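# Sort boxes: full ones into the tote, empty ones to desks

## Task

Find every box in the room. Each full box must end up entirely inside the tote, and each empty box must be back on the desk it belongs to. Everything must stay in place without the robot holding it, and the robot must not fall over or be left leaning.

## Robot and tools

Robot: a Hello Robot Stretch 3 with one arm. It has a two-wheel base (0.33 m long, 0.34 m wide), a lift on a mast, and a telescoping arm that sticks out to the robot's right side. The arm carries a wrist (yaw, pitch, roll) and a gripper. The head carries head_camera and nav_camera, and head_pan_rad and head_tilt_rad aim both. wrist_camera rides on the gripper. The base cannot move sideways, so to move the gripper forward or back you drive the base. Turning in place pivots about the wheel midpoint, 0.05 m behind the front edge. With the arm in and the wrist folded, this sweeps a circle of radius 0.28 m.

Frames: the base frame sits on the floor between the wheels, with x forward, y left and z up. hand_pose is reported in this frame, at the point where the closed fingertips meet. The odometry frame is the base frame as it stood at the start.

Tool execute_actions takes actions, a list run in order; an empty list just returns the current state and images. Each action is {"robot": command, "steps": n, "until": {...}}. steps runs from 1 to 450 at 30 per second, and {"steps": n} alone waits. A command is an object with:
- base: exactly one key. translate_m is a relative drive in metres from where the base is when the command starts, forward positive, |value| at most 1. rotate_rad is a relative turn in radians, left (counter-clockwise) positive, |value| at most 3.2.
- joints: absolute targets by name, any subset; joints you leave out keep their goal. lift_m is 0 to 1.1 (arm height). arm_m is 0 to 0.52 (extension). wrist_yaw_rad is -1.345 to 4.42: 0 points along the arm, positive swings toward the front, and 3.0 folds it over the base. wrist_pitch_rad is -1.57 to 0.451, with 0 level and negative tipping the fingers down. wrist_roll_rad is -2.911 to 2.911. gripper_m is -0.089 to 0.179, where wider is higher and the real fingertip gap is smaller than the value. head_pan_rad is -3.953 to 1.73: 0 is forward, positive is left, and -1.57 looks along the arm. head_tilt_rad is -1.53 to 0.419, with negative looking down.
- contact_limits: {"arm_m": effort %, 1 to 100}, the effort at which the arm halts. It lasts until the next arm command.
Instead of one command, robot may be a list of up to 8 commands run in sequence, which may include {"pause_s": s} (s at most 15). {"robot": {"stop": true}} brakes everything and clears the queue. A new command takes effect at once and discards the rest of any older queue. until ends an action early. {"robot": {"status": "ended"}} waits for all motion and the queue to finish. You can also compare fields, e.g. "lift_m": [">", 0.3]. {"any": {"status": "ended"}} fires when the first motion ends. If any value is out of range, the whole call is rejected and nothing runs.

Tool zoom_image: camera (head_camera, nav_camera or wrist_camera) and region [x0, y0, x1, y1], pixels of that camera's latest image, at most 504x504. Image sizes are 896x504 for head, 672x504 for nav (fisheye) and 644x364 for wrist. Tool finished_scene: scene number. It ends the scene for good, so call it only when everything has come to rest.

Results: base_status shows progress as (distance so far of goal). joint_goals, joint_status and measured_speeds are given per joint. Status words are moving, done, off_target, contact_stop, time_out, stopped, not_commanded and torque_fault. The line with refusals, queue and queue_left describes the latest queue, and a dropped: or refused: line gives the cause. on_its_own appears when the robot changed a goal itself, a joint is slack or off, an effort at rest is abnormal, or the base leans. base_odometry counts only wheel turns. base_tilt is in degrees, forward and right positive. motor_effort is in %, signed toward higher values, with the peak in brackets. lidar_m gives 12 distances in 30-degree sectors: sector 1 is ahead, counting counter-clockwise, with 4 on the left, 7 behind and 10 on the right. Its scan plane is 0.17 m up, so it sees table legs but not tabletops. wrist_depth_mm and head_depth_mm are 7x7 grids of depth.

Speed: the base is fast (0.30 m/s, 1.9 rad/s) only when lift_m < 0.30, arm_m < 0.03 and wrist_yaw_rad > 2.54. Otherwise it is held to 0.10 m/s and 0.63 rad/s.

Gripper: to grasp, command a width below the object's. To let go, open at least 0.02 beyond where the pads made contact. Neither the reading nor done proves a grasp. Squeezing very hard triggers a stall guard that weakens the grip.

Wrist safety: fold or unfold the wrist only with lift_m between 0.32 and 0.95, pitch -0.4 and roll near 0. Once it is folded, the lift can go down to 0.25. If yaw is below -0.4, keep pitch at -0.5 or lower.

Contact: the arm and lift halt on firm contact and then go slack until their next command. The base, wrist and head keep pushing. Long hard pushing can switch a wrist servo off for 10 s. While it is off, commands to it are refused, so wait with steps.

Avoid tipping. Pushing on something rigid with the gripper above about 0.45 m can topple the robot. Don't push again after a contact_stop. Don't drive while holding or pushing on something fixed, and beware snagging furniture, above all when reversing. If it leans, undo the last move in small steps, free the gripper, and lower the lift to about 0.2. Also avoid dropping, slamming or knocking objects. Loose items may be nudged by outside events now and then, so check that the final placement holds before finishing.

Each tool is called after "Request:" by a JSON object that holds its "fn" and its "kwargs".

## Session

Request:
{"fn": "execute_actions", "kwargs": {"actions": []}}

Scene clock: 0.00 s.
robot.base_odometry: x=+0.000 y=+0.000 heading=+0.000 (m, m, rad; robot's odometry frame)
robot.turned_by_wheels: +0.000 (rad since the last result)
robot.turned_by_imu: +0.000 (rad since the last result)
robot.base_tilt: forward=+0.4 right=+0.2 (deg)
robot.lidar_m: 1.06 1.16 1.76 2.23 0.83 0.67 0.66 0.72 1.10 0.99 0.96 1.07
robot.head_depth_mm: 953 958 966 972 979 984 995 / 965 976 979 992 997 1007 1012 / 988 994 1005 1010 1018 1026 1035 / 1008 1016 1020 1033 1040 1050 1055 / 1025 1035 1041 1054 1063 1072 1081 / 1049 1057 1066 1075 1083 1092 1104 / 1065 1073 1086 1099 1111 1114 1127
robot.base_status: not_commanded
robot.joint_positions: lift_m=+0.488 arm_m=+0.002 wrist_yaw_rad=+3.041 wrist_pitch_rad=-0.570 wrist_roll_rad=-0.018 gripper_m=+0.037 head_pan_rad=+0.012 head_tilt_rad=-0.002
robot.joint_goals: lift_m=+0.488 arm_m=+0.002 wrist_yaw_rad=+3.041 wrist_pitch_rad=-0.570 wrist_roll_rad=-0.018 gripper_m=+0.037 head_pan_rad=+0.012 head_tilt_rad=-0.002
robot.joint_status: lift_m=not_commanded arm_m=not_commanded wrist_yaw_rad=not_commanded wrist_pitch_rad=not_commanded wrist_roll_rad=not_commanded gripper_m=not_commanded head_pan_rad=not_commanded head_tilt_rad=not_commanded
robot.measured_speeds: translate_m=+0.000 rotate_rad=+0.000 lift_m=+0.000 arm_m=+0.000 wrist_yaw_rad=+0.000 wrist_pitch_rad=+0.000 wrist_roll_rad=+0.000 head_pan_rad=+0.000 head_tilt_rad=+0.000
robot: refusals=0 queue=idle queue_left=0
robot.motor_effort: left_wheel=-1 right_wheel=-1 lift_m=+25 arm_m=+0 wrist_yaw_rad=+0 wrist_pitch_rad=+6 wrist_roll_rad=+1 gripper_m=+0 head_pan_rad=+0 head_tilt_rad=+3 (%)
robot.hand_pose: x=-0.0009 y=+0.0548 z=+0.4679 quat_wxyz=(+0.232, +0.681, +0.167, +0.674) (m; robot's base frame)
robot.wrist_depth_mm: 684 889 - - - - - / 677 922 - - - - - / 664 892 - - - - 928 / 685 872 943 858 834 832 818 / 646 784 752 749 722 696 678 / 648 702 678 639 623 607 591 / 613 598 613 - 563 545 531
pictures: head_camera (sideways: a quarter turn clockwise sets it upright), nav_camera (sideways: a quarter turn counterclockwise sets it upright), wrist_camera
Images, in order (width x height): head_camera 896x504, nav_camera 672x504, wrist_camera 644x364.

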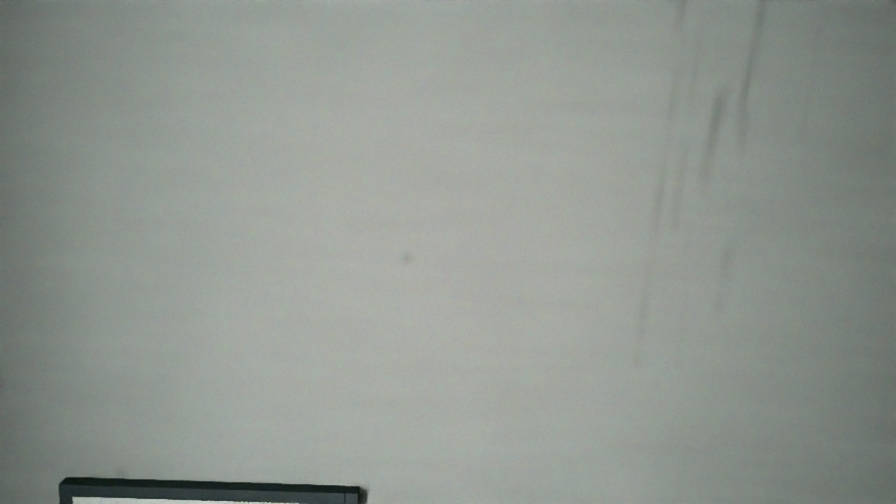

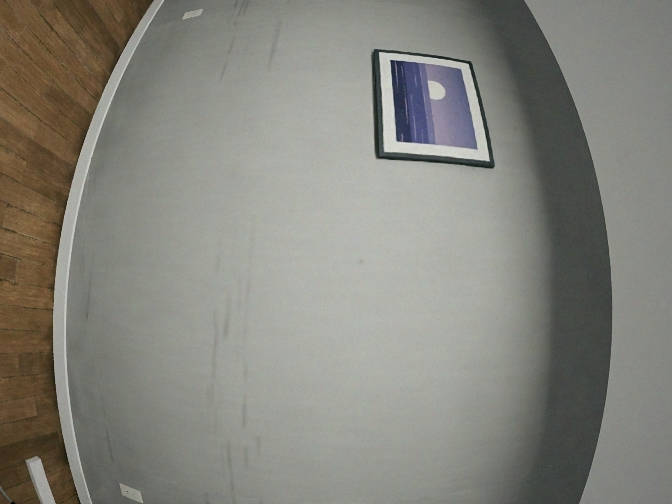

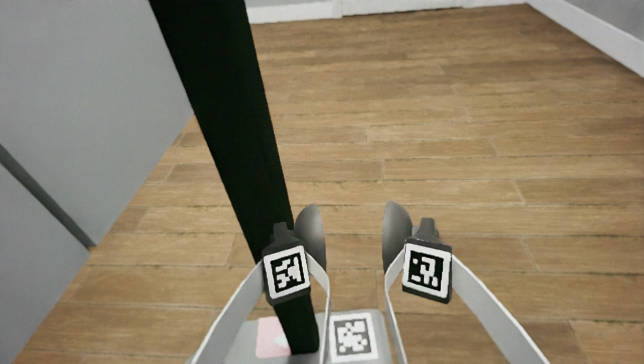

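Request:
{"fn": "execute_actions", "kwargs": {"actions": [{"robot":[{"joints":{"wrist_pitch_rad":-0.4,"wrist_roll_rad":0,"wrist_yaw_rad":3.0,"head_pan_rad":-1.3,"head_tilt_rad":-0.5}},{"joints":{"lift_m":0.28}}],"steps":200,"until":{"robot":{"status":"ended"}}}]}}

Request:
{"fn": "execute_actions", "kwargs": {"actions": [{"robot":{"joints":{"head_pan_rad":1.5,"head_tilt_rad":-0.5}},"steps":200,"until":{"robot":{"status":"ended"}}}]}}

Scene clock: 6.10 s.
robot.base_odometry: x=+0.000 y=+0.000 heading=+0.000 (m, m, rad; robot's odometry frame)
robot.turned_by_wheels: +0.000 (rad since the last result)
robot.turned_by_imu: +0.001 (rad since the last result)
robot.base_tilt: forward=+0.3 right=+0.2 (deg)
robot.lidar_m: 1.06 1.16 1.77 2.22 0.84 0.67 0.66 0.72 1.10 0.99 0.96 1.07
robot.head_depth_mm: 1252 1344 959 774 1736 1555 1317 / 1315 1383 954 1675 1810 1554 1314 / 1364 1448 955 1306 1295 1516 1312 / 1435 1497 950 1356 1725 1550 1311 / 1499 1571 949 1890 1599 1506 1307 / 1466 1495 1002 1694 1817 1533 1301 / 1303 1368 1065 1569 1670 1540 1305
robot.base_status: not_commanded
robot.joint_positions: lift_m=+0.280 arm_m=+0.002 wrist_yaw_rad=+3.003 wrist_pitch_rad=-0.419 wrist_roll_rad=-0.005 gripper_m=+0.037 head_pan_rad=-1.293 head_tilt_rad=-0.493
robot.joint_goals: lift_m=+0.280 arm_m=+0.002 wrist_yaw_rad=+3.000 wrist_pitch_rad=-0.400 wrist_roll_rad=+0.000 gripper_m=+0.037 head_pan_rad=-1.300 head_tilt_rad=-0.500
robot.joint_status: lift_m=done arm_m=not_commanded wrist_yaw_rad=done wrist_pitch_rad=done wrist_roll_rad=done gripper_m=not_commanded head_pan_rad=done head_tilt_rad=done
robot.measured_speeds: translate_m=+0.000 rotate_rad=+0.000 lift_m=+0.000 arm_m=+0.000 wrist_yaw_rad=+0.000 wrist_pitch_rad=+0.000 wrist_roll_rad=+0.000 head_pan_rad=+0.000 head_tilt_rad=+0.000
robot: refusals=0 queue=done queue_left=0
robot.motor_effort: left_wheel=-1(1) right_wheel=-1(1) lift_m=+16(24) arm_m=+0(1) wrist_yaw_rad=-2(4) wrist_pitch_rad=+8(10) wrist_roll_rad=+3(5) gripper_m=+0(2) head_pan_rad=-2(28) head_tilt_rad=-4(35) (%)
robot.hand_pose: x=+0.0098 y=+0.0752 z=+0.2929 quat_wxyz=(+0.195, +0.698, +0.099, +0.682) (m; robot's base frame)
robot.wrist_depth_mm: 703 872 - - - - - / 688 864 - - - - - / 699 918 - 982 913 868 792 / 669 774 - 720 695 661 637 / 646 646 615 592 568 547 531 / 546 529 527 - 456 464 451 / 460 - - - 409 401 393
pictures: head_camera (sideways: a quarter turn clockwise sets it upright), nav_camera (sideways: a quarter turn counterclockwise sets it upright), wrist_camera
Images, in order (width x height): head_camera 896x504, nav_camera 672x504, wrist_camera 644x364.

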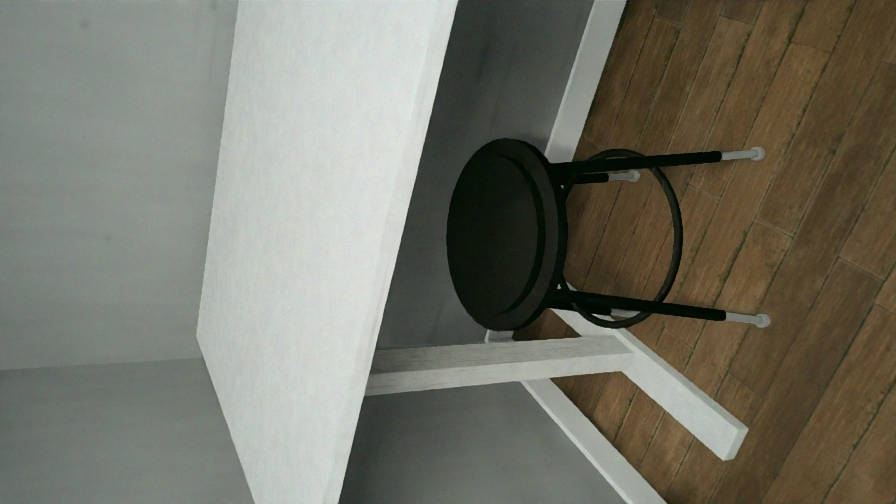

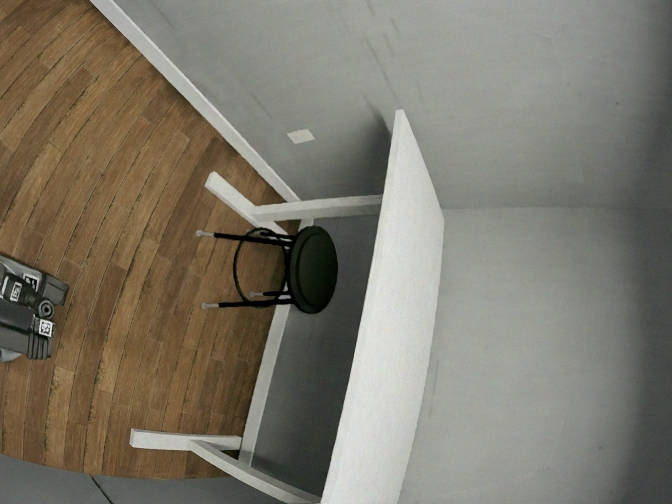

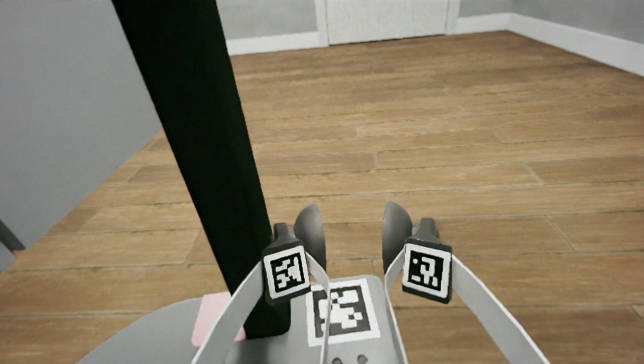

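Scene clock: 8.03 s.
robot.base_odometry: x=+0.000 y=+0.000 heading=+0.000 (m, m, rad; robot's odometry frame)
robot.turned_by_wheels: +0.000 (rad since the last result)
robot.turned_by_imu: +0.000 (rad since the last result)
robot.base_tilt: forward=+0.4 right=+0.2 (deg)
robot.lidar_m: 1.06 1.16 1.77 2.23 0.84 0.67 0.66 0.72 1.10 0.99 0.96 1.07
robot.head_depth_mm: 1859 1996 2202 2362 1913 1559 1318 / 1888 2039 2218 2362 1905 1556 1313 / 1889 2058 2260 2391 1903 1548 1312 / 1932 2100 2317 2435 1891 1549 1307 / 1953 2113 2339 2423 1892 1545 1304 / 1974 2155 2346 2418 1890 1543 1309 / 2012 2166 2427 2424 1724 1541 1307
robot.base_status: not_commanded
robot.joint_positions: lift_m=+0.280 arm_m=+0.002 wrist_yaw_rad=+3.003 wrist_pitch_rad=-0.419 wrist_roll_rad=-0.005 gripper_m=+0.037 head_pan_rad=+1.493 head_tilt_rad=-0.494
robot.joint_goals: lift_m=+0.280 arm_m=+0.002 wrist_yaw_rad=+3.000 wrist_pitch_rad=-0.400 wrist_roll_rad=+0.000 gripper_m=+0.037 head_pan_rad=+1.500 head_tilt_rad=-0.500
robot.joint_status: lift_m=done arm_m=not_commanded wrist_yaw_rad=done wrist_pitch_rad=done wrist_roll_rad=done gripper_m=not_commanded head_pan_rad=done head_tilt_rad=done
robot.measured_speeds: translate_m=+0.000 rotate_rad=+0.000 lift_m=+0.000 arm_m=+0.000 wrist_yaw_rad=+0.000 wrist_pitch_rad=+0.000 wrist_roll_rad=+0.000 head_pan_rad=+0.000 head_tilt_rad=+0.000
robot: refusals=0 queue=done queue_left=0
robot.motor_effort: left_wheel=-1(1) right_wheel=-1(1) lift_m=+16(15) arm_m=+1(0) wrist_yaw_rad=-2(3) wrist_pitch_rad=+8(8) wrist_roll_rad=+3(3) gripper_m=+0(0) head_pan_rad=+2(27) head_tilt_rad=-3(4) (%)
robot.hand_pose: x=+0.0098 y=+0.0752 z=+0.2929 quat_wxyz=(+0.195, +0.698, +0.099, +0.682) (m; robot's base frame)
robot.wrist_depth_mm: 694 886 - - - - - / 700 856 - - - - - / 691 915 - 922 901 869 813 / 710 808 - 732 677 648 651 / 647 631 620 584 576 544 525 / 551 529 525 - 458 467 448 / 461 - - - 410 399 386
pictures: head_camera (sideways: a quarter turn clockwise sets it upright), nav_camera (sideways: a quarter turn counterclockwise sets it upright), wrist_camera
Images, in order (width x height): head_camera 896x504, nav_camera 672x504, wrist_camera 644x364.

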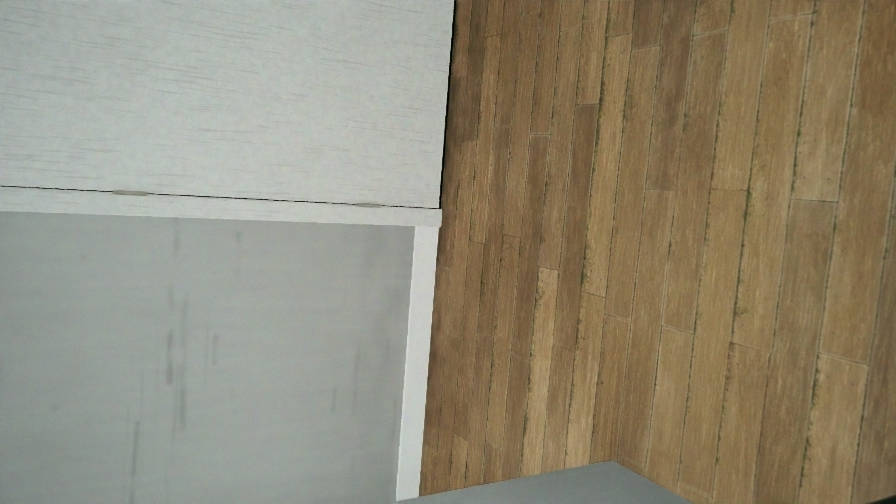

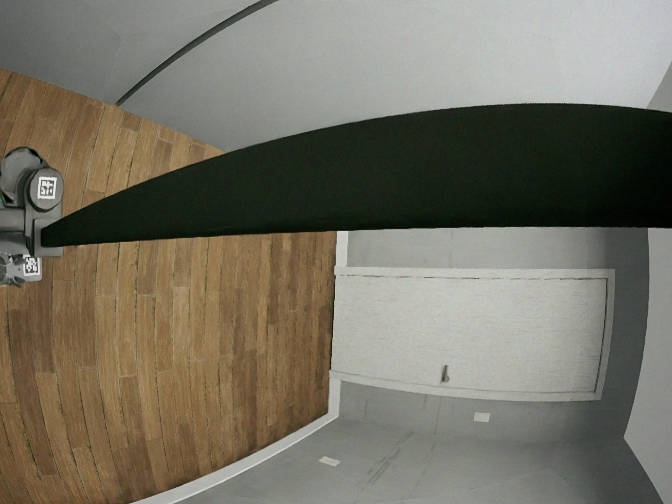

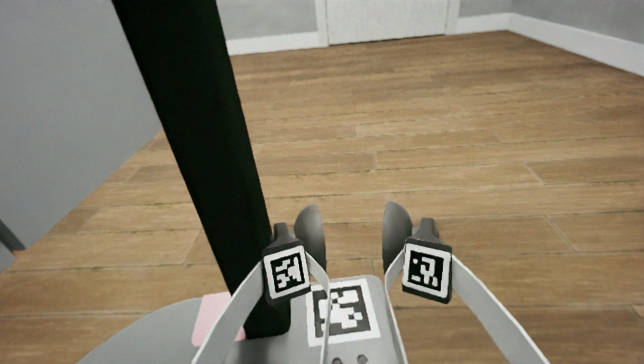

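Request:
{"fn": "execute_actions", "kwargs": {"actions": [{"robot":[{"base":{"rotate_rad":1.62},"joints":{"head_pan_rad":0.6,"head_tilt_rad":-0.45}},{"base":{"translate_m":1.0}}],"steps":450,"until":{"robot":{"status":"ended"}}}]}}

Scene clock: 25.23 s.
robot.base_odometry: x=-0.049 y=+0.999 heading=+1.620 (m, m, rad; robot's odometry frame)
robot.turned_by_wheels: +1.620 (rad since the last result)
robot.turned_by_imu: +1.599 (rad since the last result)
robot.base_tilt: forward=+0.4 right=+0.2 (deg)
robot.lidar_m: 1.25 1.41 0.50 0.49 0.55 0.86 2.21 1.51 1.24 1.23 1.37 1.26
robot.head_depth_mm: 1249 1332 1411 1512 1616 1601 1340 / 1360 1442 1541 1653 1792 1596 1344 / 1477 1581 1706 1852 1922 1598 1341 / 1633 1757 1901 2078 1979 1599 1343 / 1804 1960 2159 2330 1978 1589 1309 / 1913 510 547 589 643 708 789 / 438 467 502 540 588 642 709
robot.base_status: done (translate_m +1.0000 of +1.0000)
robot.joint_positions: lift_m=+0.280 arm_m=+0.002 wrist_yaw_rad=+3.002 wrist_pitch_rad=-0.419 wrist_roll_rad=-0.005 gripper_m=+0.037 head_pan_rad=+0.607 head_tilt_rad=-0.457
robot.joint_goals: lift_m=+0.280 arm_m=+0.002 wrist_yaw_rad=+3.000 wrist_pitch_rad=-0.400 wrist_roll_rad=+0.000 gripper_m=+0.037 head_pan_rad=+0.600 head_tilt_rad=-0.450
robot.joint_status: lift_m=done arm_m=not_commanded wrist_yaw_rad=done wrist_pitch_rad=done wrist_roll_rad=done gripper_m=not_commanded head_pan_rad=done head_tilt_rad=done
robot.measured_speeds: translate_m=+0.000 rotate_rad=+0.000 lift_m=+0.000 arm_m=+0.000 wrist_yaw_rad=+0.000 wrist_pitch_rad=+0.000 wrist_roll_rad=+0.000 head_pan_rad=+0.000 head_tilt_rad=+0.000
robot: refusals=0 queue=done queue_left=0
robot.motor_effort: left_wheel=-4(9) right_wheel=+3(12) lift_m=+16(16) arm_m=+0(0) wrist_yaw_rad=-1(2) wrist_pitch_rad=+8(8) wrist_roll_rad=+3(3) gripper_m=+0(1) head_pan_rad=-3(26) head_tilt_rad=+4(11) (%)
robot.hand_pose: x=+0.0100 y=+0.0752 z=+0.2929 quat_wxyz=(+0.195, +0.698, +0.099, +0.682) (m; robot's base frame)
robot.wrist_depth_mm: 514 506 488 475 467 461 - / 563 556 531 515 511 496 - / 610 612 581 566 559 541 840 / 696 659 - 644 625 602 634 / 690 631 625 598 574 541 528 / 539 530 529 - 466 465 448 / 462 - - - 408 400 389
pictures: head_camera (sideways: a quarter turn clockwise sets it upright), nav_camera (sideways: a quarter turn counterclockwise sets it upright), wrist_camera
Images, in order (width x height): head_camera 896x504, nav_camera 672x504, wrist_camera 644x364.

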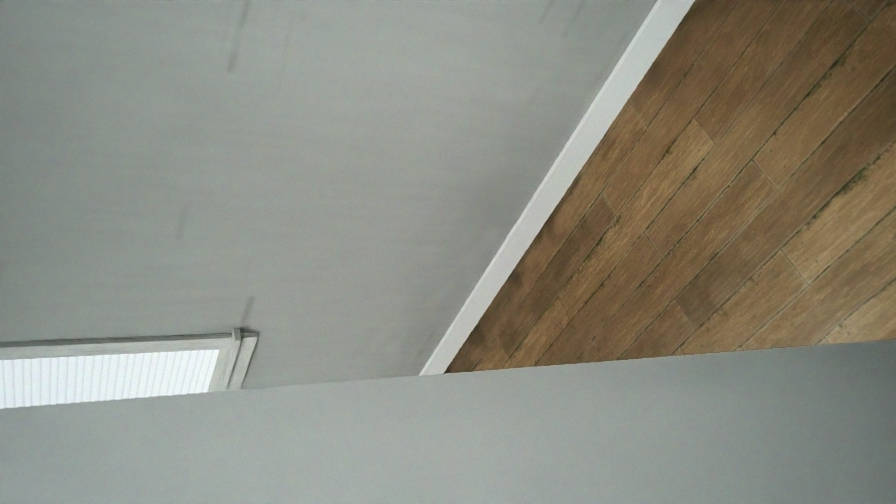

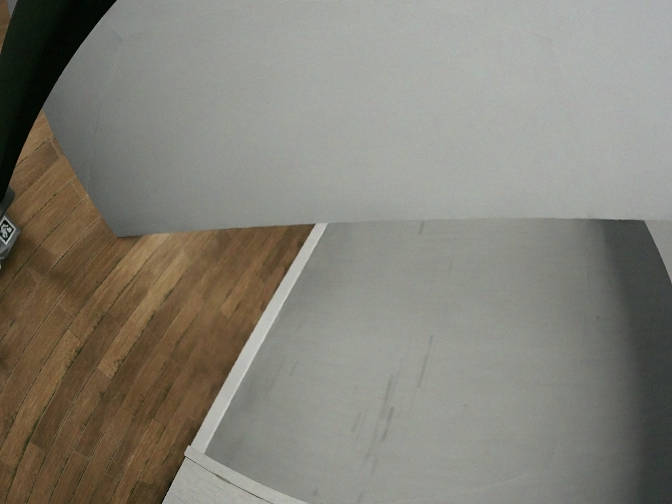

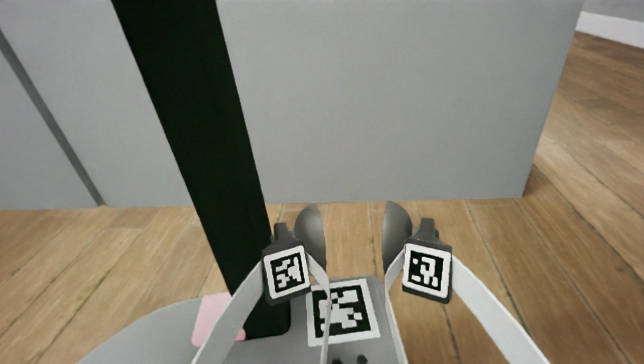

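Request:
{"fn": "execute_actions", "kwargs": {"actions": [{"robot":[{"base":{"translate_m":0.78},"joints":{"head_pan_rad":0.0,"head_tilt_rad":-0.4}},{"base":{"rotate_rad":1.38}},{"base":{"translate_m":0.9},"joints":{"head_pan_rad":0.7}}],"steps":450,"until":{"robot":{"status":"ended"}}}]}}

Scene clock: 42.30 s.
robot.base_odometry: x=-0.978 y=+1.905 heading=+3.000 (m, m, rad; robot's odometry frame)
robot.turned_by_wheels: +1.380 (rad since the last result)
robot.turned_by_imu: +1.364 (rad since the last result)
robot.base_tilt: forward=+0.4 right=+0.2 (deg)
robot.lidar_m: 1.74 2.57 3.16 0.47 0.48 0.65 2.14 0.72 0.51 0.49 0.51 0.68
robot.head_depth_mm: 2307 2421 2259 2632 2129 1687 1400 / 2438 2598 2457 2804 2130 1679 1389 / 2619 2787 2676 2876 2122 1677 1383 / 2845 3048 3137 2757 2103 1678 1387 / 3069 3295 3557 2834 2114 1666 1384 / 3327 3540 3748 2828 2096 1661 1380 / 3207 3409 3548 2800 2101 1665 1376
robot.base_status: done (translate_m +0.9000 of +0.9000)
robot.joint_positions: lift_m=+0.280 arm_m=+0.002 wrist_yaw_rad=+3.002 wrist_pitch_rad=-0.419 wrist_roll_rad=-0.005 gripper_m=+0.037 head_pan_rad=+0.693 head_tilt_rad=-0.408
robot.joint_goals: lift_m=+0.280 arm_m=+0.002 wrist_yaw_rad=+3.000 wrist_pitch_rad=-0.400 wrist_roll_rad=+0.000 gripper_m=+0.037 head_pan_rad=+0.700 head_tilt_rad=-0.400
robot.joint_status: lift_m=done arm_m=not_commanded wrist_yaw_rad=done wrist_pitch_rad=done wrist_roll_rad=done gripper_m=not_commanded head_pan_rad=done head_tilt_rad=done
robot.measured_speeds: translate_m=+0.000 rotate_rad=+0.000 lift_m=+0.000 arm_m=+0.000 wrist_yaw_rad=+0.000 wrist_pitch_rad=+0.000 wrist_roll_rad=+0.000 head_pan_rad=+0.000 head_tilt_rad=+0.000
robot: refusals=0 queue=done queue_left=0
robot.motor_effort: left_wheel=-4(9) right_wheel=+3(13) lift_m=+16(16) arm_m=+0(0) wrist_yaw_rad=-1(2) wrist_pitch_rad=+8(8) wrist_roll_rad=+3(3) gripper_m=+0(0) head_pan_rad=+2(28) head_tilt_rad=+5(13) (%)
robot.hand_pose: x=+0.0100 y=+0.0752 z=+0.2929 quat_wxyz=(+0.195, +0.698, +0.099, +0.682) (m; robot's base frame)
robot.wrist_depth_mm: 421 434 - - - - - / 458 464 - - - - - / 490 503 544 950 896 860 826 / 544 556 - 721 691 655 637 / 599 612 611 598 586 541 513 / 549 528 533 - 457 473 447 / 461 - - - 408 394 389
pictures: head_camera (sideways: a quarter turn clockwise sets it upright), nav_camera (sideways: a quarter turn counterclockwise sets it upright), wrist_camera
Images, in order (width x height): head_camera 896x504, nav_camera 672x504, wrist_camera 644x364.

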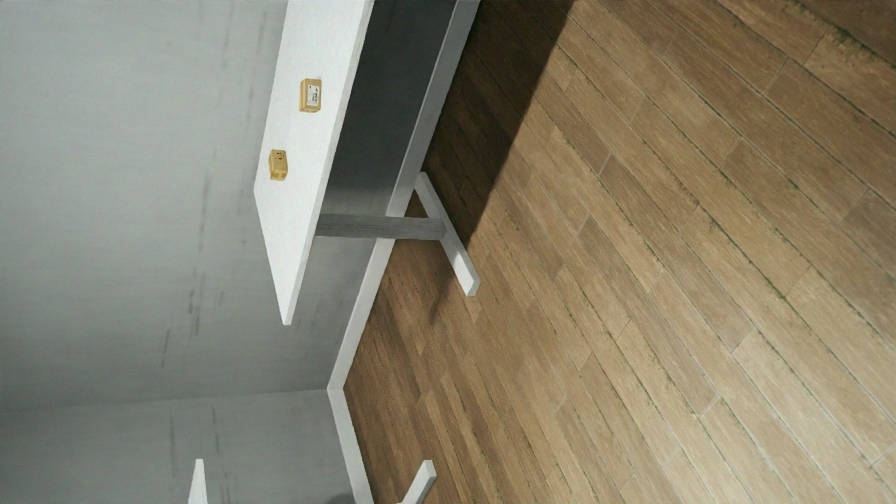

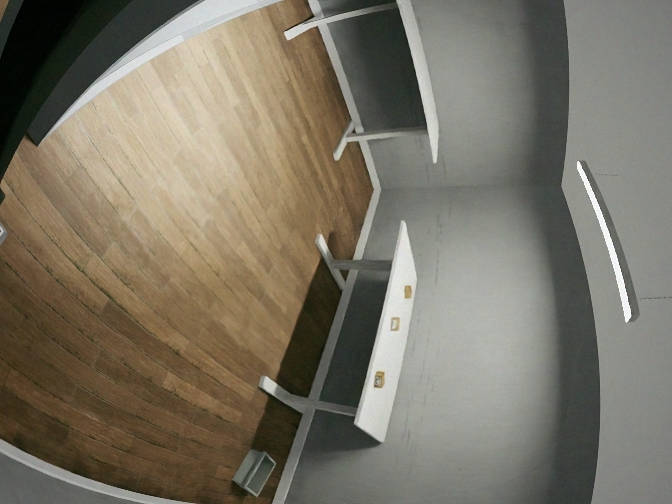

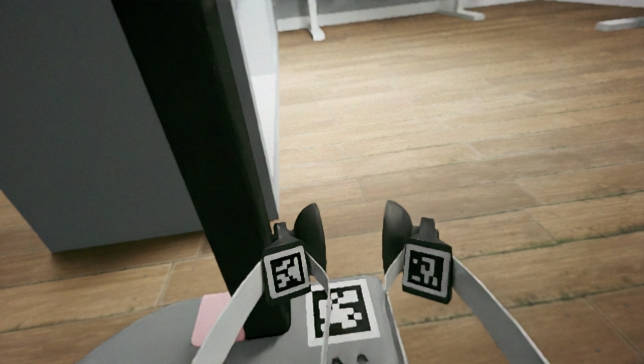

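Request:
{"fn": "execute_actions", "kwargs": {"actions": [{"robot":{"joints":{"head_pan_rad":0.1,"head_tilt_rad":-0.4}},"steps":100,"until":{"robot":{"status":"ended"}}}]}}

Scene clock: 51.83 s.
robot.base_odometry: x=-0.978 y=+1.905 heading=+3.000 (m, m, rad; robot's odometry frame)
robot.turned_by_wheels: +0.000 (rad since the last result)
robot.turned_by_imu: +0.001 (rad since the last result)
robot.base_tilt: forward=+0.3 right=+0.2 (deg)
robot.lidar_m: 1.75 2.57 3.15 0.47 0.48 0.65 2.14 0.71 0.51 0.49 0.51 0.68
robot.head_depth_mm: 2046 2196 2350 2493 2135 1685 1391 / 2085 2228 2381 2558 2091 1691 1394 / 2100 2267 2437 2598 2130 1677 1388 / 2133 2299 2430 2602 2116 1669 1392 / 2168 2323 2176 2593 2099 1668 1390 / 2174 2335 2157 2698 2094 1665 1381 / 2222 2385 2350 2728 2093 1658 1375
robot.base_status: done (translate_m +0.9000 of +0.9000)
robot.joint_positions: lift_m=+0.280 arm_m=+0.002 wrist_yaw_rad=+3.002 wrist_pitch_rad=-0.419 wrist_roll_rad=-0.005 gripper_m=+0.037 head_pan_rad=+0.107 head_tilt_rad=-0.408
robot.joint_goals: lift_m=+0.280 arm_m=+0.002 wrist_yaw_rad=+3.000 wrist_pitch_rad=-0.400 wrist_roll_rad=+0.000 gripper_m=+0.037 head_pan_rad=+0.100 head_tilt_rad=-0.400
robot.joint_status: lift_m=done arm_m=not_commanded wrist_yaw_rad=done wrist_pitch_rad=done wrist_roll_rad=done gripper_m=not_commanded head_pan_rad=done head_tilt_rad=done
robot.measured_speeds: translate_m=+0.000 rotate_rad=+0.000 lift_m=+0.000 arm_m=+0.000 wrist_yaw_rad=+0.000 wrist_pitch_rad=+0.000 wrist_roll_rad=+0.000 head_pan_rad=+0.000 head_tilt_rad=+0.000
robot: refusals=0 queue=done queue_left=0
robot.motor_effort: left_wheel=-4(4) right_wheel=+3(3) lift_m=+16(16) arm_m=+0(0) wrist_yaw_rad=-1(1) wrist_pitch_rad=+8(8) wrist_roll_rad=+3(3) gripper_m=+0(0) head_pan_rad=-3(24) head_tilt_rad=+4(5) (%)
robot.hand_pose: x=+0.0100 y=+0.0752 z=+0.2929 quat_wxyz=(+0.195, +0.698, +0.099, +0.682) (m; robot's base frame)
robot.wrist_depth_mm: 418 425 - - - - - / 447 465 - - - - - / 491 507 551 970 887 852 817 / 539 558 - 709 695 658 631 / 610 590 617 596 569 542 520 / 546 528 527 - 456 463 440 / 459 - - - 409 396 389
pictures: head_camera (sideways: a quarter turn clockwise sets it upright), nav_camera (sideways: a quarter turn counterclockwise sets it upright), wrist_camera
Images, in order (width x height): head_camera 896x504, nav_camera 672x504, wrist_camera 644x364.

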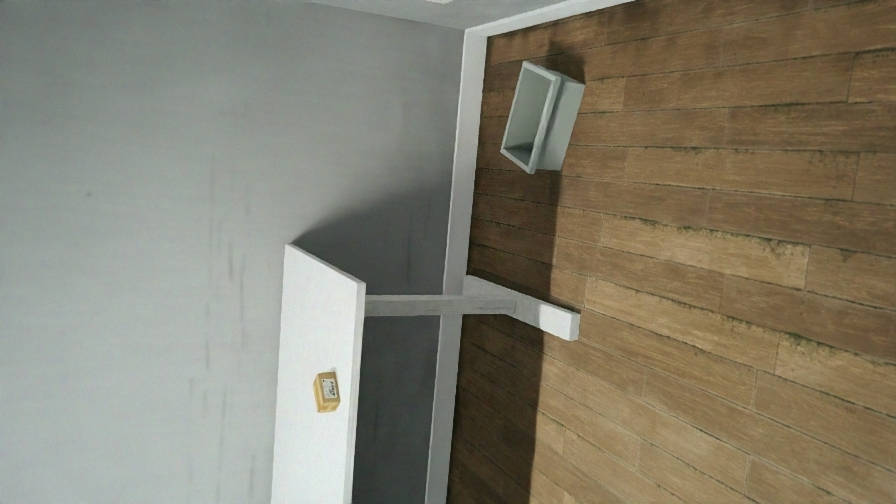

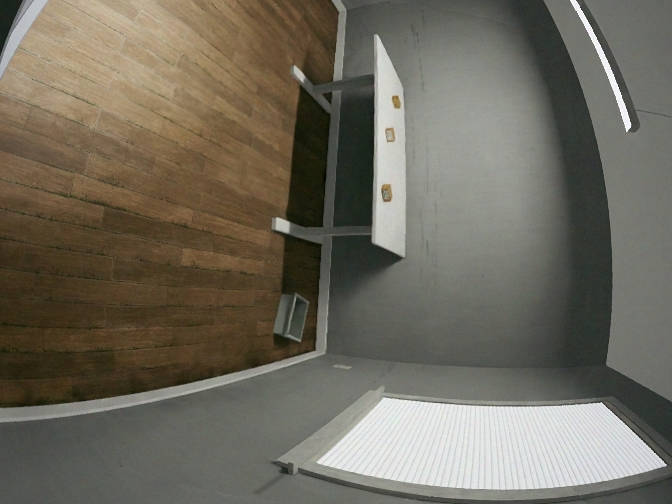

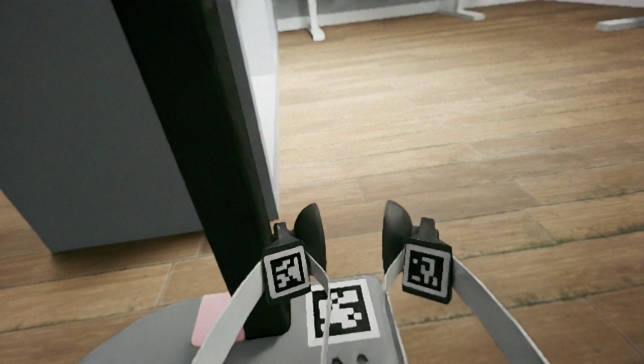

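Request:
{"fn": "execute_actions", "kwargs": {"actions": [{"robot":[{"base":{"rotate_rad":0.765},"joints":{"head_pan_rad":-0.5,"head_tilt_rad":-0.5}},{"base":{"translate_m":1.0}},{"base":{"translate_m":0.89}},{"base":{"rotate_rad":0.826},"joints":{"head_pan_rad":-1.57,"head_tilt_rad":-0.8}}],"steps":450,"until":{"robot":{"status":"ended"}}}]}}

Scene clock: 99.53 s.
robot.base_odometry: x=-2.513 y=+0.803 heading=-1.693 (m, m, rad; robot's odometry frame)
robot.turned_by_wheels: +1.591 (rad since the last result)
robot.turned_by_imu: +1.572 (rad since the last result)
robot.base_tilt: forward=+0.3 right=+0.2 (deg)
robot.lidar_m: 1.55 1.93 1.79 1.47 1.98 1.82 1.75 1.01 1.14 1.09 0.76 1.53
robot.head_depth_mm: 965 1056 892 749 646 1225 1147 / 967 1061 892 750 648 1225 1150 / 977 1068 894 752 648 1242 1149 / 983 1066 897 754 649 1253 1148 / 987 1073 895 754 649 1246 1152 / 990 1076 899 754 650 1252 1151 / 1000 1076 901 755 652 1229 1152
robot.base_status: done (rotate_rad +0.8258 of +0.8260)
robot.joint_positions: lift_m=+0.280 arm_m=+0.002 wrist_yaw_rad=+3.002 wrist_pitch_rad=-0.419 wrist_roll_rad=-0.005 gripper_m=+0.037 head_pan_rad=-1.563 head_tilt_rad=-0.790
robot.joint_goals: lift_m=+0.280 arm_m=+0.002 wrist_yaw_rad=+3.000 wrist_pitch_rad=-0.400 wrist_roll_rad=+0.000 gripper_m=+0.037 head_pan_rad=-1.570 head_tilt_rad=-0.800
robot.joint_status: lift_m=done arm_m=not_commanded wrist_yaw_rad=done wrist_pitch_rad=done wrist_roll_rad=done gripper_m=not_commanded head_pan_rad=done head_tilt_rad=done
robot.measured_speeds: translate_m=+0.000 rotate_rad=+0.000 lift_m=+0.000 arm_m=+0.000 wrist_yaw_rad=+0.000 wrist_pitch_rad=+0.000 wrist_roll_rad=+0.000 head_pan_rad=+0.000 head_tilt_rad=+0.000
robot: refusals=0 queue=done queue_left=0
robot.motor_effort: left_wheel=-4(9) right_wheel=+3(10) lift_m=+16(16) arm_m=+0(0) wrist_yaw_rad=-1(1) wrist_pitch_rad=+9(8) wrist_roll_rad=+3(3) gripper_m=-1(0) head_pan_rad=-2(27) head_tilt_rad=-5(30) (%)
robot.hand_pose: x=+0.0100 y=+0.0752 z=+0.2929 quat_wxyz=(+0.195, +0.698, +0.099, +0.682) (m; robot's base frame)
robot.wrist_depth_mm: - - - - - - - / - - - - - - - / - - - 948 923 861 807 / 860 787 - 723 699 668 652 / 652 634 612 595 573 537 528 / 546 522 537 - 461 463 438 / 462 - - - 403 392 389
pictures: head_camera (sideways: a quarter turn clockwise sets it upright), nav_camera (sideways: a quarter turn counterclockwise sets it upright), wrist_camera
Images, in order (width x height): head_camera 896x504, nav_camera 672x504, wrist_camera 644x364.

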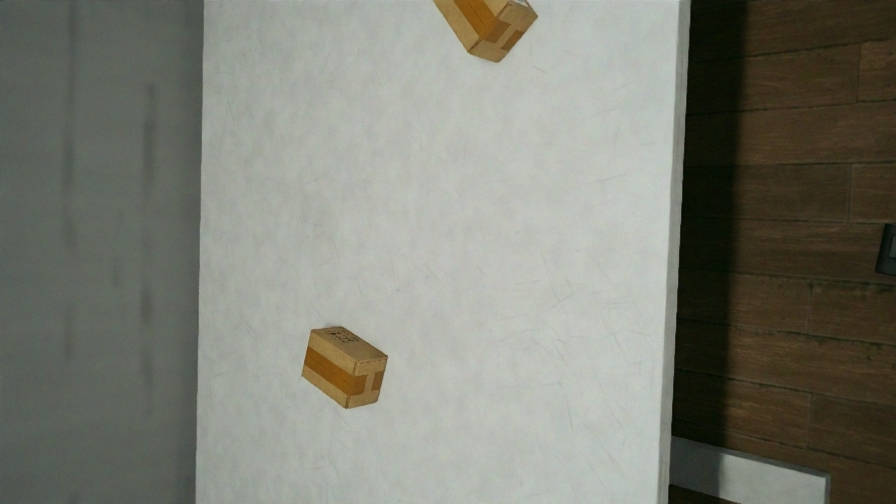

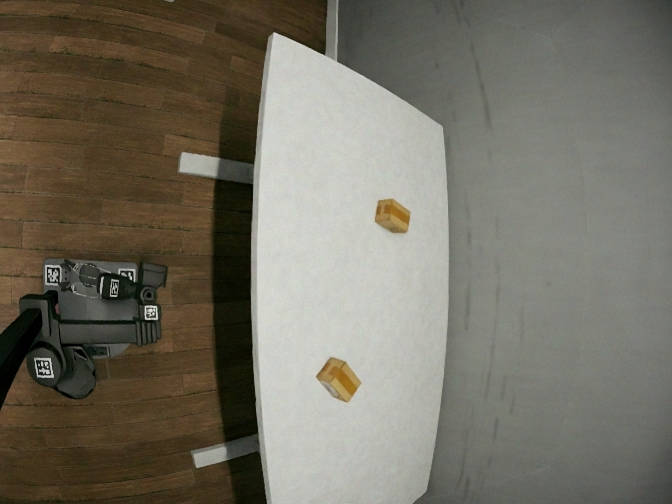

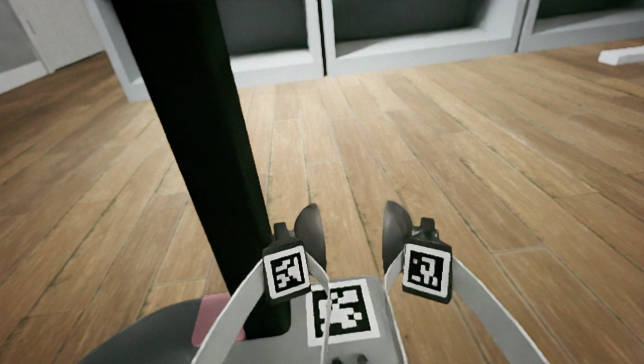

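Request:
{"fn": "execute_actions", "kwargs": {"actions": [{"robot":{"joints":{"lift_m":0.90,"gripper_m":0.17},"base":{"translate_m":0.215}},"steps":100,"until":{"robot":{"lift_m":[">",0.34]}}},{"robot":{"joints":{"wrist_yaw_rad":1.57}},"steps":300,"until":{"robot":{"lift_m":[">",0.86]}}},{"robot":{"joints":{"wrist_yaw_rad":-0.31,"wrist_pitch_rad":-0.9}},"steps":100,"until":{"robot":{"lift_m":[">",0.89],"wrist_yaw_rad":["<",0.6]}}},{"robot":{"joints":{"arm_m":0.36}},"steps":300,"until":{"robot":{"status":"ended"}}}]}}

Scene clock: 124.87 s.
robot.base_odometry: x=-2.539 y=+0.589 heading=-1.693 (m, m, rad; robot's odometry frame)
robot.turned_by_wheels: +0.000 (rad since the last result)
robot.turned_by_imu: +0.002 (rad since the last result)
robot.base_tilt: forward=+0.3 right=+0.2 (deg)
robot.lidar_m: 1.34 1.76 1.68 1.47 1.99 2.04 1.96 1.18 1.14 1.09 0.67 1.52
robot.head_depth_mm: 928 1032 890 750 648 1222 1142 / 929 - 868 750 646 1224 1146 / 956 1070 793 751 647 1227 1150 / 975 1069 894 753 648 1249 1148 / 984 1074 897 754 649 1235 1152 / 989 1074 897 754 650 1246 1136 / 990 1117 899 756 650 1248 1154
robot.base_status: done (translate_m +0.2150 of +0.2150)
robot.joint_positions: lift_m=+0.900 arm_m=+0.360 wrist_yaw_rad=-0.309 wrist_pitch_rad=-0.908 wrist_roll_rad=-0.003 gripper_m=+0.170 head_pan_rad=-1.563 head_tilt_rad=-0.790
robot.joint_goals: lift_m=+0.900 arm_m=+0.360 wrist_yaw_rad=-0.310 wrist_pitch_rad=-0.900 wrist_roll_rad=+0.000 gripper_m=+0.170 head_pan_rad=-1.570 head_tilt_rad=-0.800
robot.joint_status: lift_m=done arm_m=done wrist_yaw_rad=done wrist_pitch_rad=done wrist_roll_rad=done gripper_m=done head_pan_rad=done head_tilt_rad=done
robot.measured_speeds: translate_m=+0.000 rotate_rad=+0.000 lift_m=+0.000 arm_m=+0.000 wrist_yaw_rad=+0.000 wrist_pitch_rad=+0.000 wrist_roll_rad=+0.000 head_pan_rad=+0.000 head_tilt_rad=+0.000
robot: refusals=0 queue=done queue_left=0
robot.motor_effort: left_wheel=-4(9) right_wheel=+3(10) lift_m=+35(36) arm_m=+3(4) wrist_yaw_rad=-1(3) wrist_pitch_rad=+3(7) wrist_roll_rad=+2(3) gripper_m=-1(96) head_pan_rad=-3(2) head_tilt_rad=-5(5) (%)
robot.hand_pose: x=-0.0637 y=-0.6368 z=+0.8215 quat_wxyz=(+0.581, +0.209, -0.674, -0.404) (m; robot's base frame)
robot.wrist_depth_mm: 430 441 428 401 388 364 360 / 404 393 373 361 349 333 326 / 358 351 336 327 316 304 291 / 329 316 307 291 286 279 272 / 302 296 274 232 266 260 256 / 273 - 253 244 246 239 - / 256 246 241 236 229 224 219
pictures: head_camera (sideways: a quarter turn clockwise sets it upright), nav_camera (sideways: a quarter turn counterclockwise sets it upright), wrist_camera
Images, in order (width x height): head_camera 896x504, nav_camera 672x504, wrist_camera 644x364.

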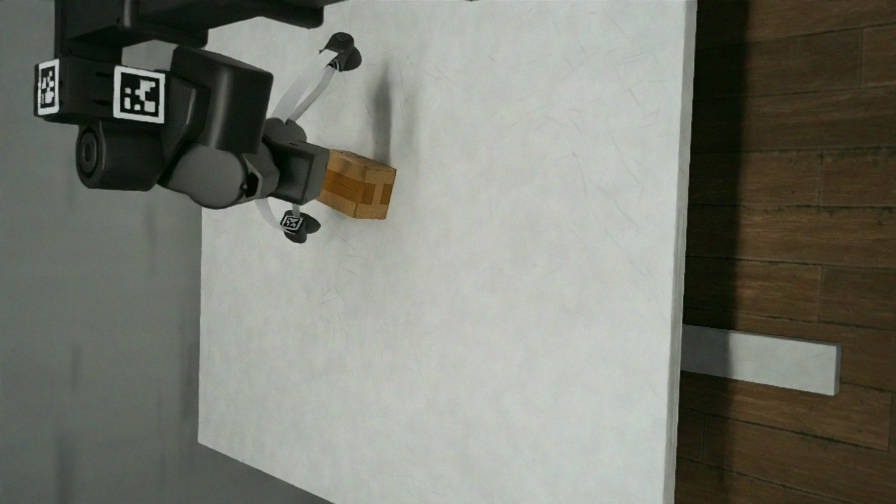

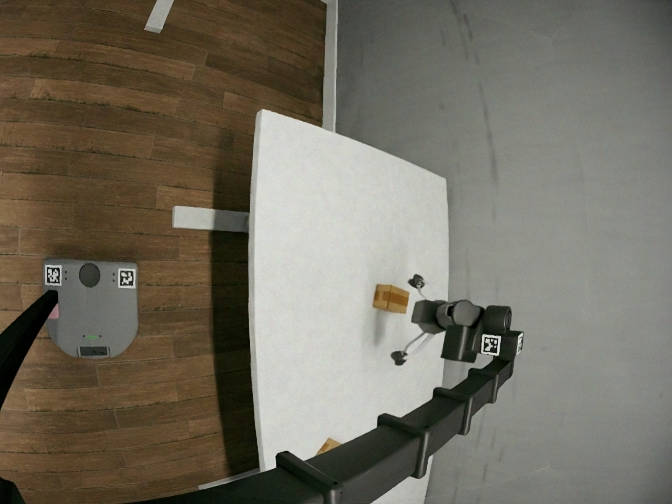

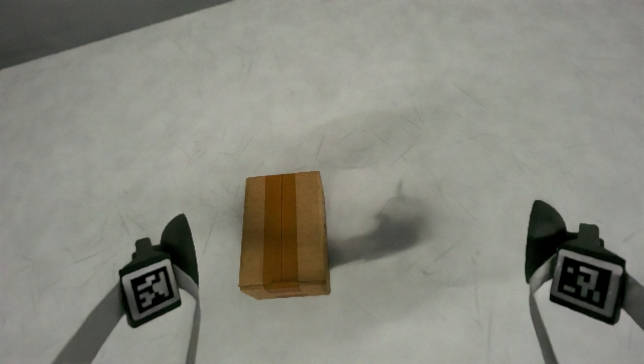

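Request:
{"fn": "execute_actions", "kwargs": {"actions": [{"robot":[{"base":{"translate_m":0.032},"joints":{"arm_m":0.41,"wrist_yaw_rad":-0.24}},{"joints":{"lift_m":0.845}}],"steps":300,"until":{"robot":{"status":"ended"}}}]}}

Scene clock: 132.77 s.
robot.base_odometry: x=-2.543 y=+0.557 heading=-1.693 (m, m, rad; robot's odometry frame)
robot.turned_by_wheels: +0.000 (rad since the last result)
robot.turned_by_imu: +0.001 (rad since the last result)
robot.base_tilt: forward=+0.3 right=+0.2 (deg)
robot.lidar_m: 1.30 1.73 1.67 1.47 1.99 2.08 1.99 1.21 1.14 0.70 0.66 1.52
robot.head_depth_mm: 959 - - 749 634 1226 1148 / 949 - 844 750 648 1225 1148 / 969 1069 826 751 648 1221 1146 / 977 1067 895 752 648 1225 1151 / 980 1072 899 754 649 1227 1137 / 988 1075 900 754 649 1250 1154 / 995 1130 949 753 651 1250 1154
robot.base_status: done (translate_m +0.0320 of +0.0320)
robot.joint_positions: lift_m=+0.845 arm_m=+0.410 wrist_yaw_rad=-0.242 wrist_pitch_rad=-0.908 wrist_roll_rad=-0.003 gripper_m=+0.170 head_pan_rad=-1.563 head_tilt_rad=-0.790
robot.joint_goals: lift_m=+0.845 arm_m=+0.410 wrist_yaw_rad=-0.240 wrist_pitch_rad=-0.900 wrist_roll_rad=+0.000 gripper_m=+0.170 head_pan_rad=-1.570 head_tilt_rad=-0.800
robot.joint_status: lift_m=done arm_m=done wrist_yaw_rad=done wrist_pitch_rad=done wrist_roll_rad=done gripper_m=done head_pan_rad=done head_tilt_rad=done
robot.measured_speeds: translate_m=+0.000 rotate_rad=+0.000 lift_m=+0.000 arm_m=+0.000 wrist_yaw_rad=+0.000 wrist_pitch_rad=+0.000 wrist_roll_rad=+0.000 head_pan_rad=+0.000 head_tilt_rad=+0.000
robot: refusals=0 queue=done queue_left=0
robot.motor_effort: left_wheel=-3(3) right_wheel=+3(8) lift_m=+16(34) arm_m=+3(6) wrist_yaw_rad=+2(4) wrist_pitch_rad=+3(3) wrist_roll_rad=+2(2) gripper_m=+0(1) head_pan_rad=-2(3) head_tilt_rad=-5(5) (%)
robot.hand_pose: x=-0.0549 y=-0.6893 z=+0.7673 quat_wxyz=(+0.594, +0.232, -0.667, -0.385) (m; robot's base frame)
robot.wrist_depth_mm: 365 351 332 320 307 295 285 / 325 309 298 284 275 267 256 / 288 279 267 258 253 244 237 / 261 255 244 236 226 225 217 / 238 232 226 168 167 205 203 / 219 - 205 155 155 191 - / 204 195 192 146 143 179 173
pictures: head_camera (sideways: a quarter turn clockwise sets it upright), nav_camera (sideways: a quarter turn counterclockwise sets it upright), wrist_camera
Images, in order (width x height): head_camera 896x504, nav_camera 672x504, wrist_camera 644x364.

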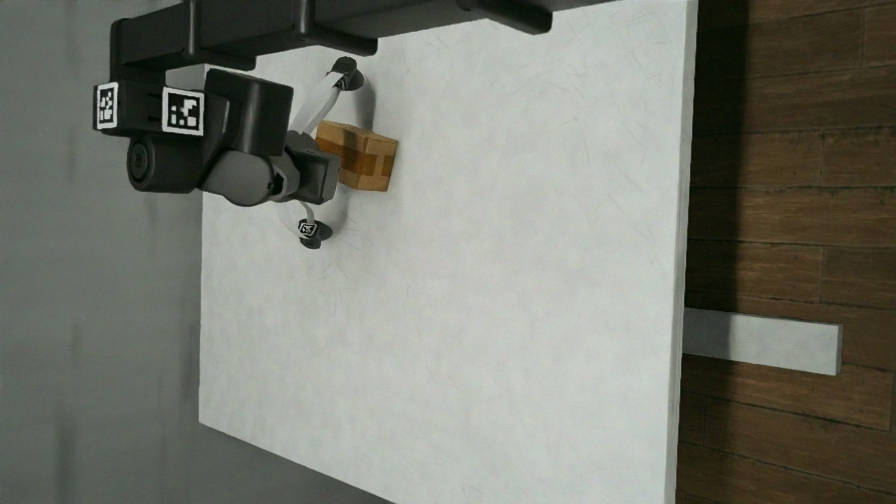

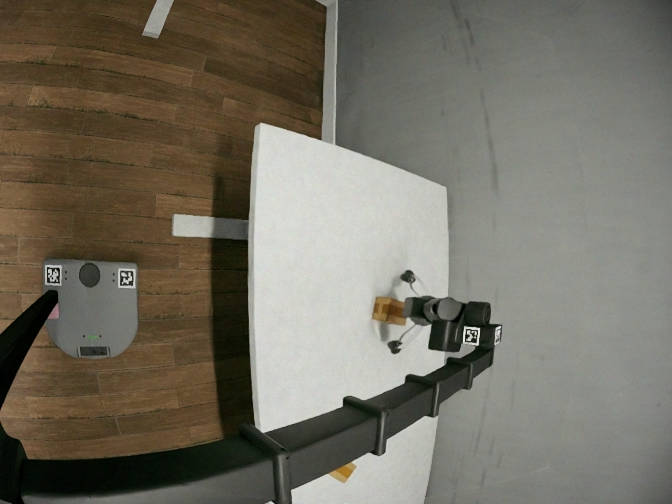

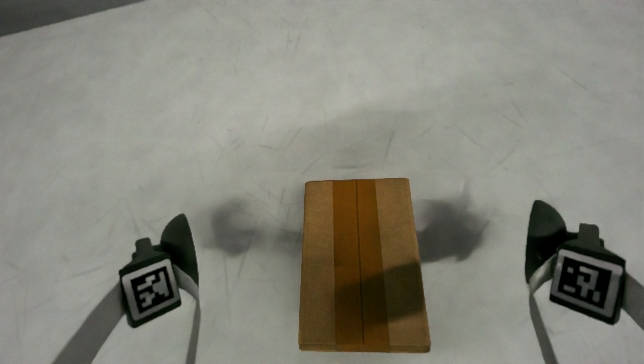

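Request:
{"fn": "execute_actions", "kwargs": {"actions": [{"robot":[{"joints":{"lift_m":0.823,"gripper_m":0.11}},{"joints":{"gripper_m":0.07}},{"joints":{"gripper_m":0.025}},{"pause_s":0.3},{"joints":{"lift_m":0.86}},{"pause_s":0.5}],"steps":450,"until":{"robot":{"status":"ended"}}}]}}

Scene clock: 146.33 s.
robot.base_odometry: x=-2.543 y=+0.557 heading=-1.693 (m, m, rad; robot's odometry frame)
robot.turned_by_wheels: +0.000 (rad since the last result)
robot.turned_by_imu: +0.001 (rad since the last result)
robot.base_tilt: forward=+0.4 right=+0.3 (deg)
robot.lidar_m: 1.31 1.74 1.67 1.47 1.99 2.07 1.99 1.21 1.14 0.70 0.66 1.53
robot.head_depth_mm: 947 - 891 749 645 1221 1149 / 948 - 846 752 647 1223 1145 / 969 1067 828 751 648 1228 1151 / 977 1068 894 753 648 1227 1153 / 983 1072 895 753 649 1226 1138 / 985 1073 900 754 649 1251 1155 / 992 1133 950 755 651 1255 1156
robot.base_status: done (translate_m +0.0320 of +0.0320)
robot.joint_positions: lift_m=+0.860 arm_m=+0.410 wrist_yaw_rad=-0.242 wrist_pitch_rad=-0.909 wrist_roll_rad=-0.003 gripper_m=+0.026 head_pan_rad=-1.563 head_tilt_rad=-0.790
robot.joint_goals: lift_m=+0.860 arm_m=+0.410 wrist_yaw_rad=-0.240 wrist_pitch_rad=-0.900 wrist_roll_rad=+0.000 gripper_m=+0.025 head_pan_rad=-1.570 head_tilt_rad=-0.800
robot.joint_status: lift_m=done arm_m=done wrist_yaw_rad=done wrist_pitch_rad=done wrist_roll_rad=done gripper_m=done head_pan_rad=done head_tilt_rad=done
robot.measured_speeds: translate_m=+0.000 rotate_rad=+0.000 lift_m=+0.000 arm_m=+0.000 wrist_yaw_rad=+0.000 wrist_pitch_rad=+0.000 wrist_roll_rad=+0.000 head_pan_rad=+0.000 head_tilt_rad=+0.000
robot: refusals=0 queue=done queue_left=0
robot.motor_effort: left_wheel=-3(3) right_wheel=+3(3) lift_m=+35(34) arm_m=+3(3) wrist_yaw_rad=+2(3) wrist_pitch_rad=+4(4) wrist_roll_rad=+2(2) gripper_m=-17(99) head_pan_rad=-2(2) head_tilt_rad=-5(5) (%)
robot.hand_pose: x=-0.0548 y=-0.6890 z=+0.7813 quat_wxyz=(+0.594, +0.232, -0.667, -0.385) (m; robot's base frame)
robot.wrist_depth_mm: 386 370 360 340 327 313 305 / 350 330 319 310 293 284 274 / 308 298 287 276 266 255 252 / 278 270 259 154 155 238 231 / 252 245 243 141 138 220 215 / 234 226 223 131 128 203 199 / 215 211 205 124 123 190 186
pictures: head_camera (sideways: a quarter turn clockwise sets it upright), nav_camera (sideways: a quarter turn counterclockwise sets it upright), wrist_camera
Images, in order (width x height): head_camera 896x504, nav_camera 672x504, wrist_camera 644x364.

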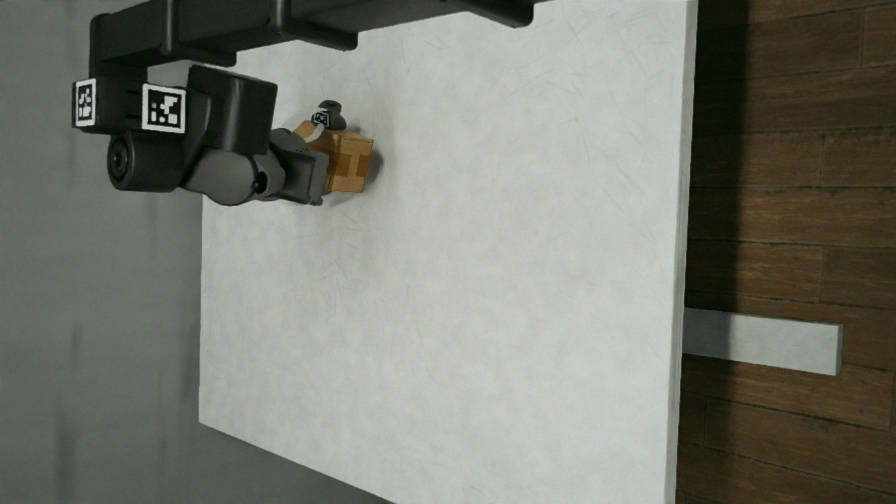

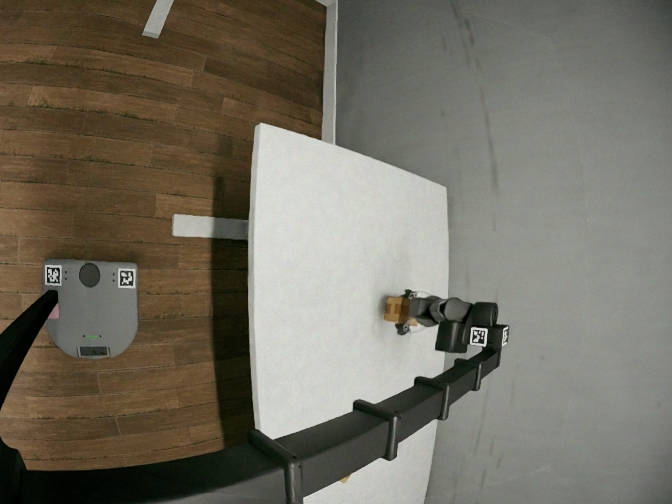

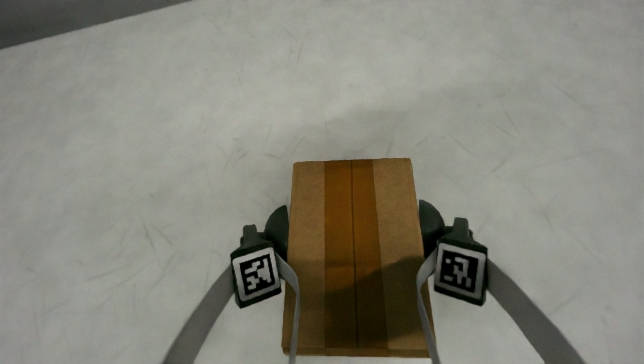

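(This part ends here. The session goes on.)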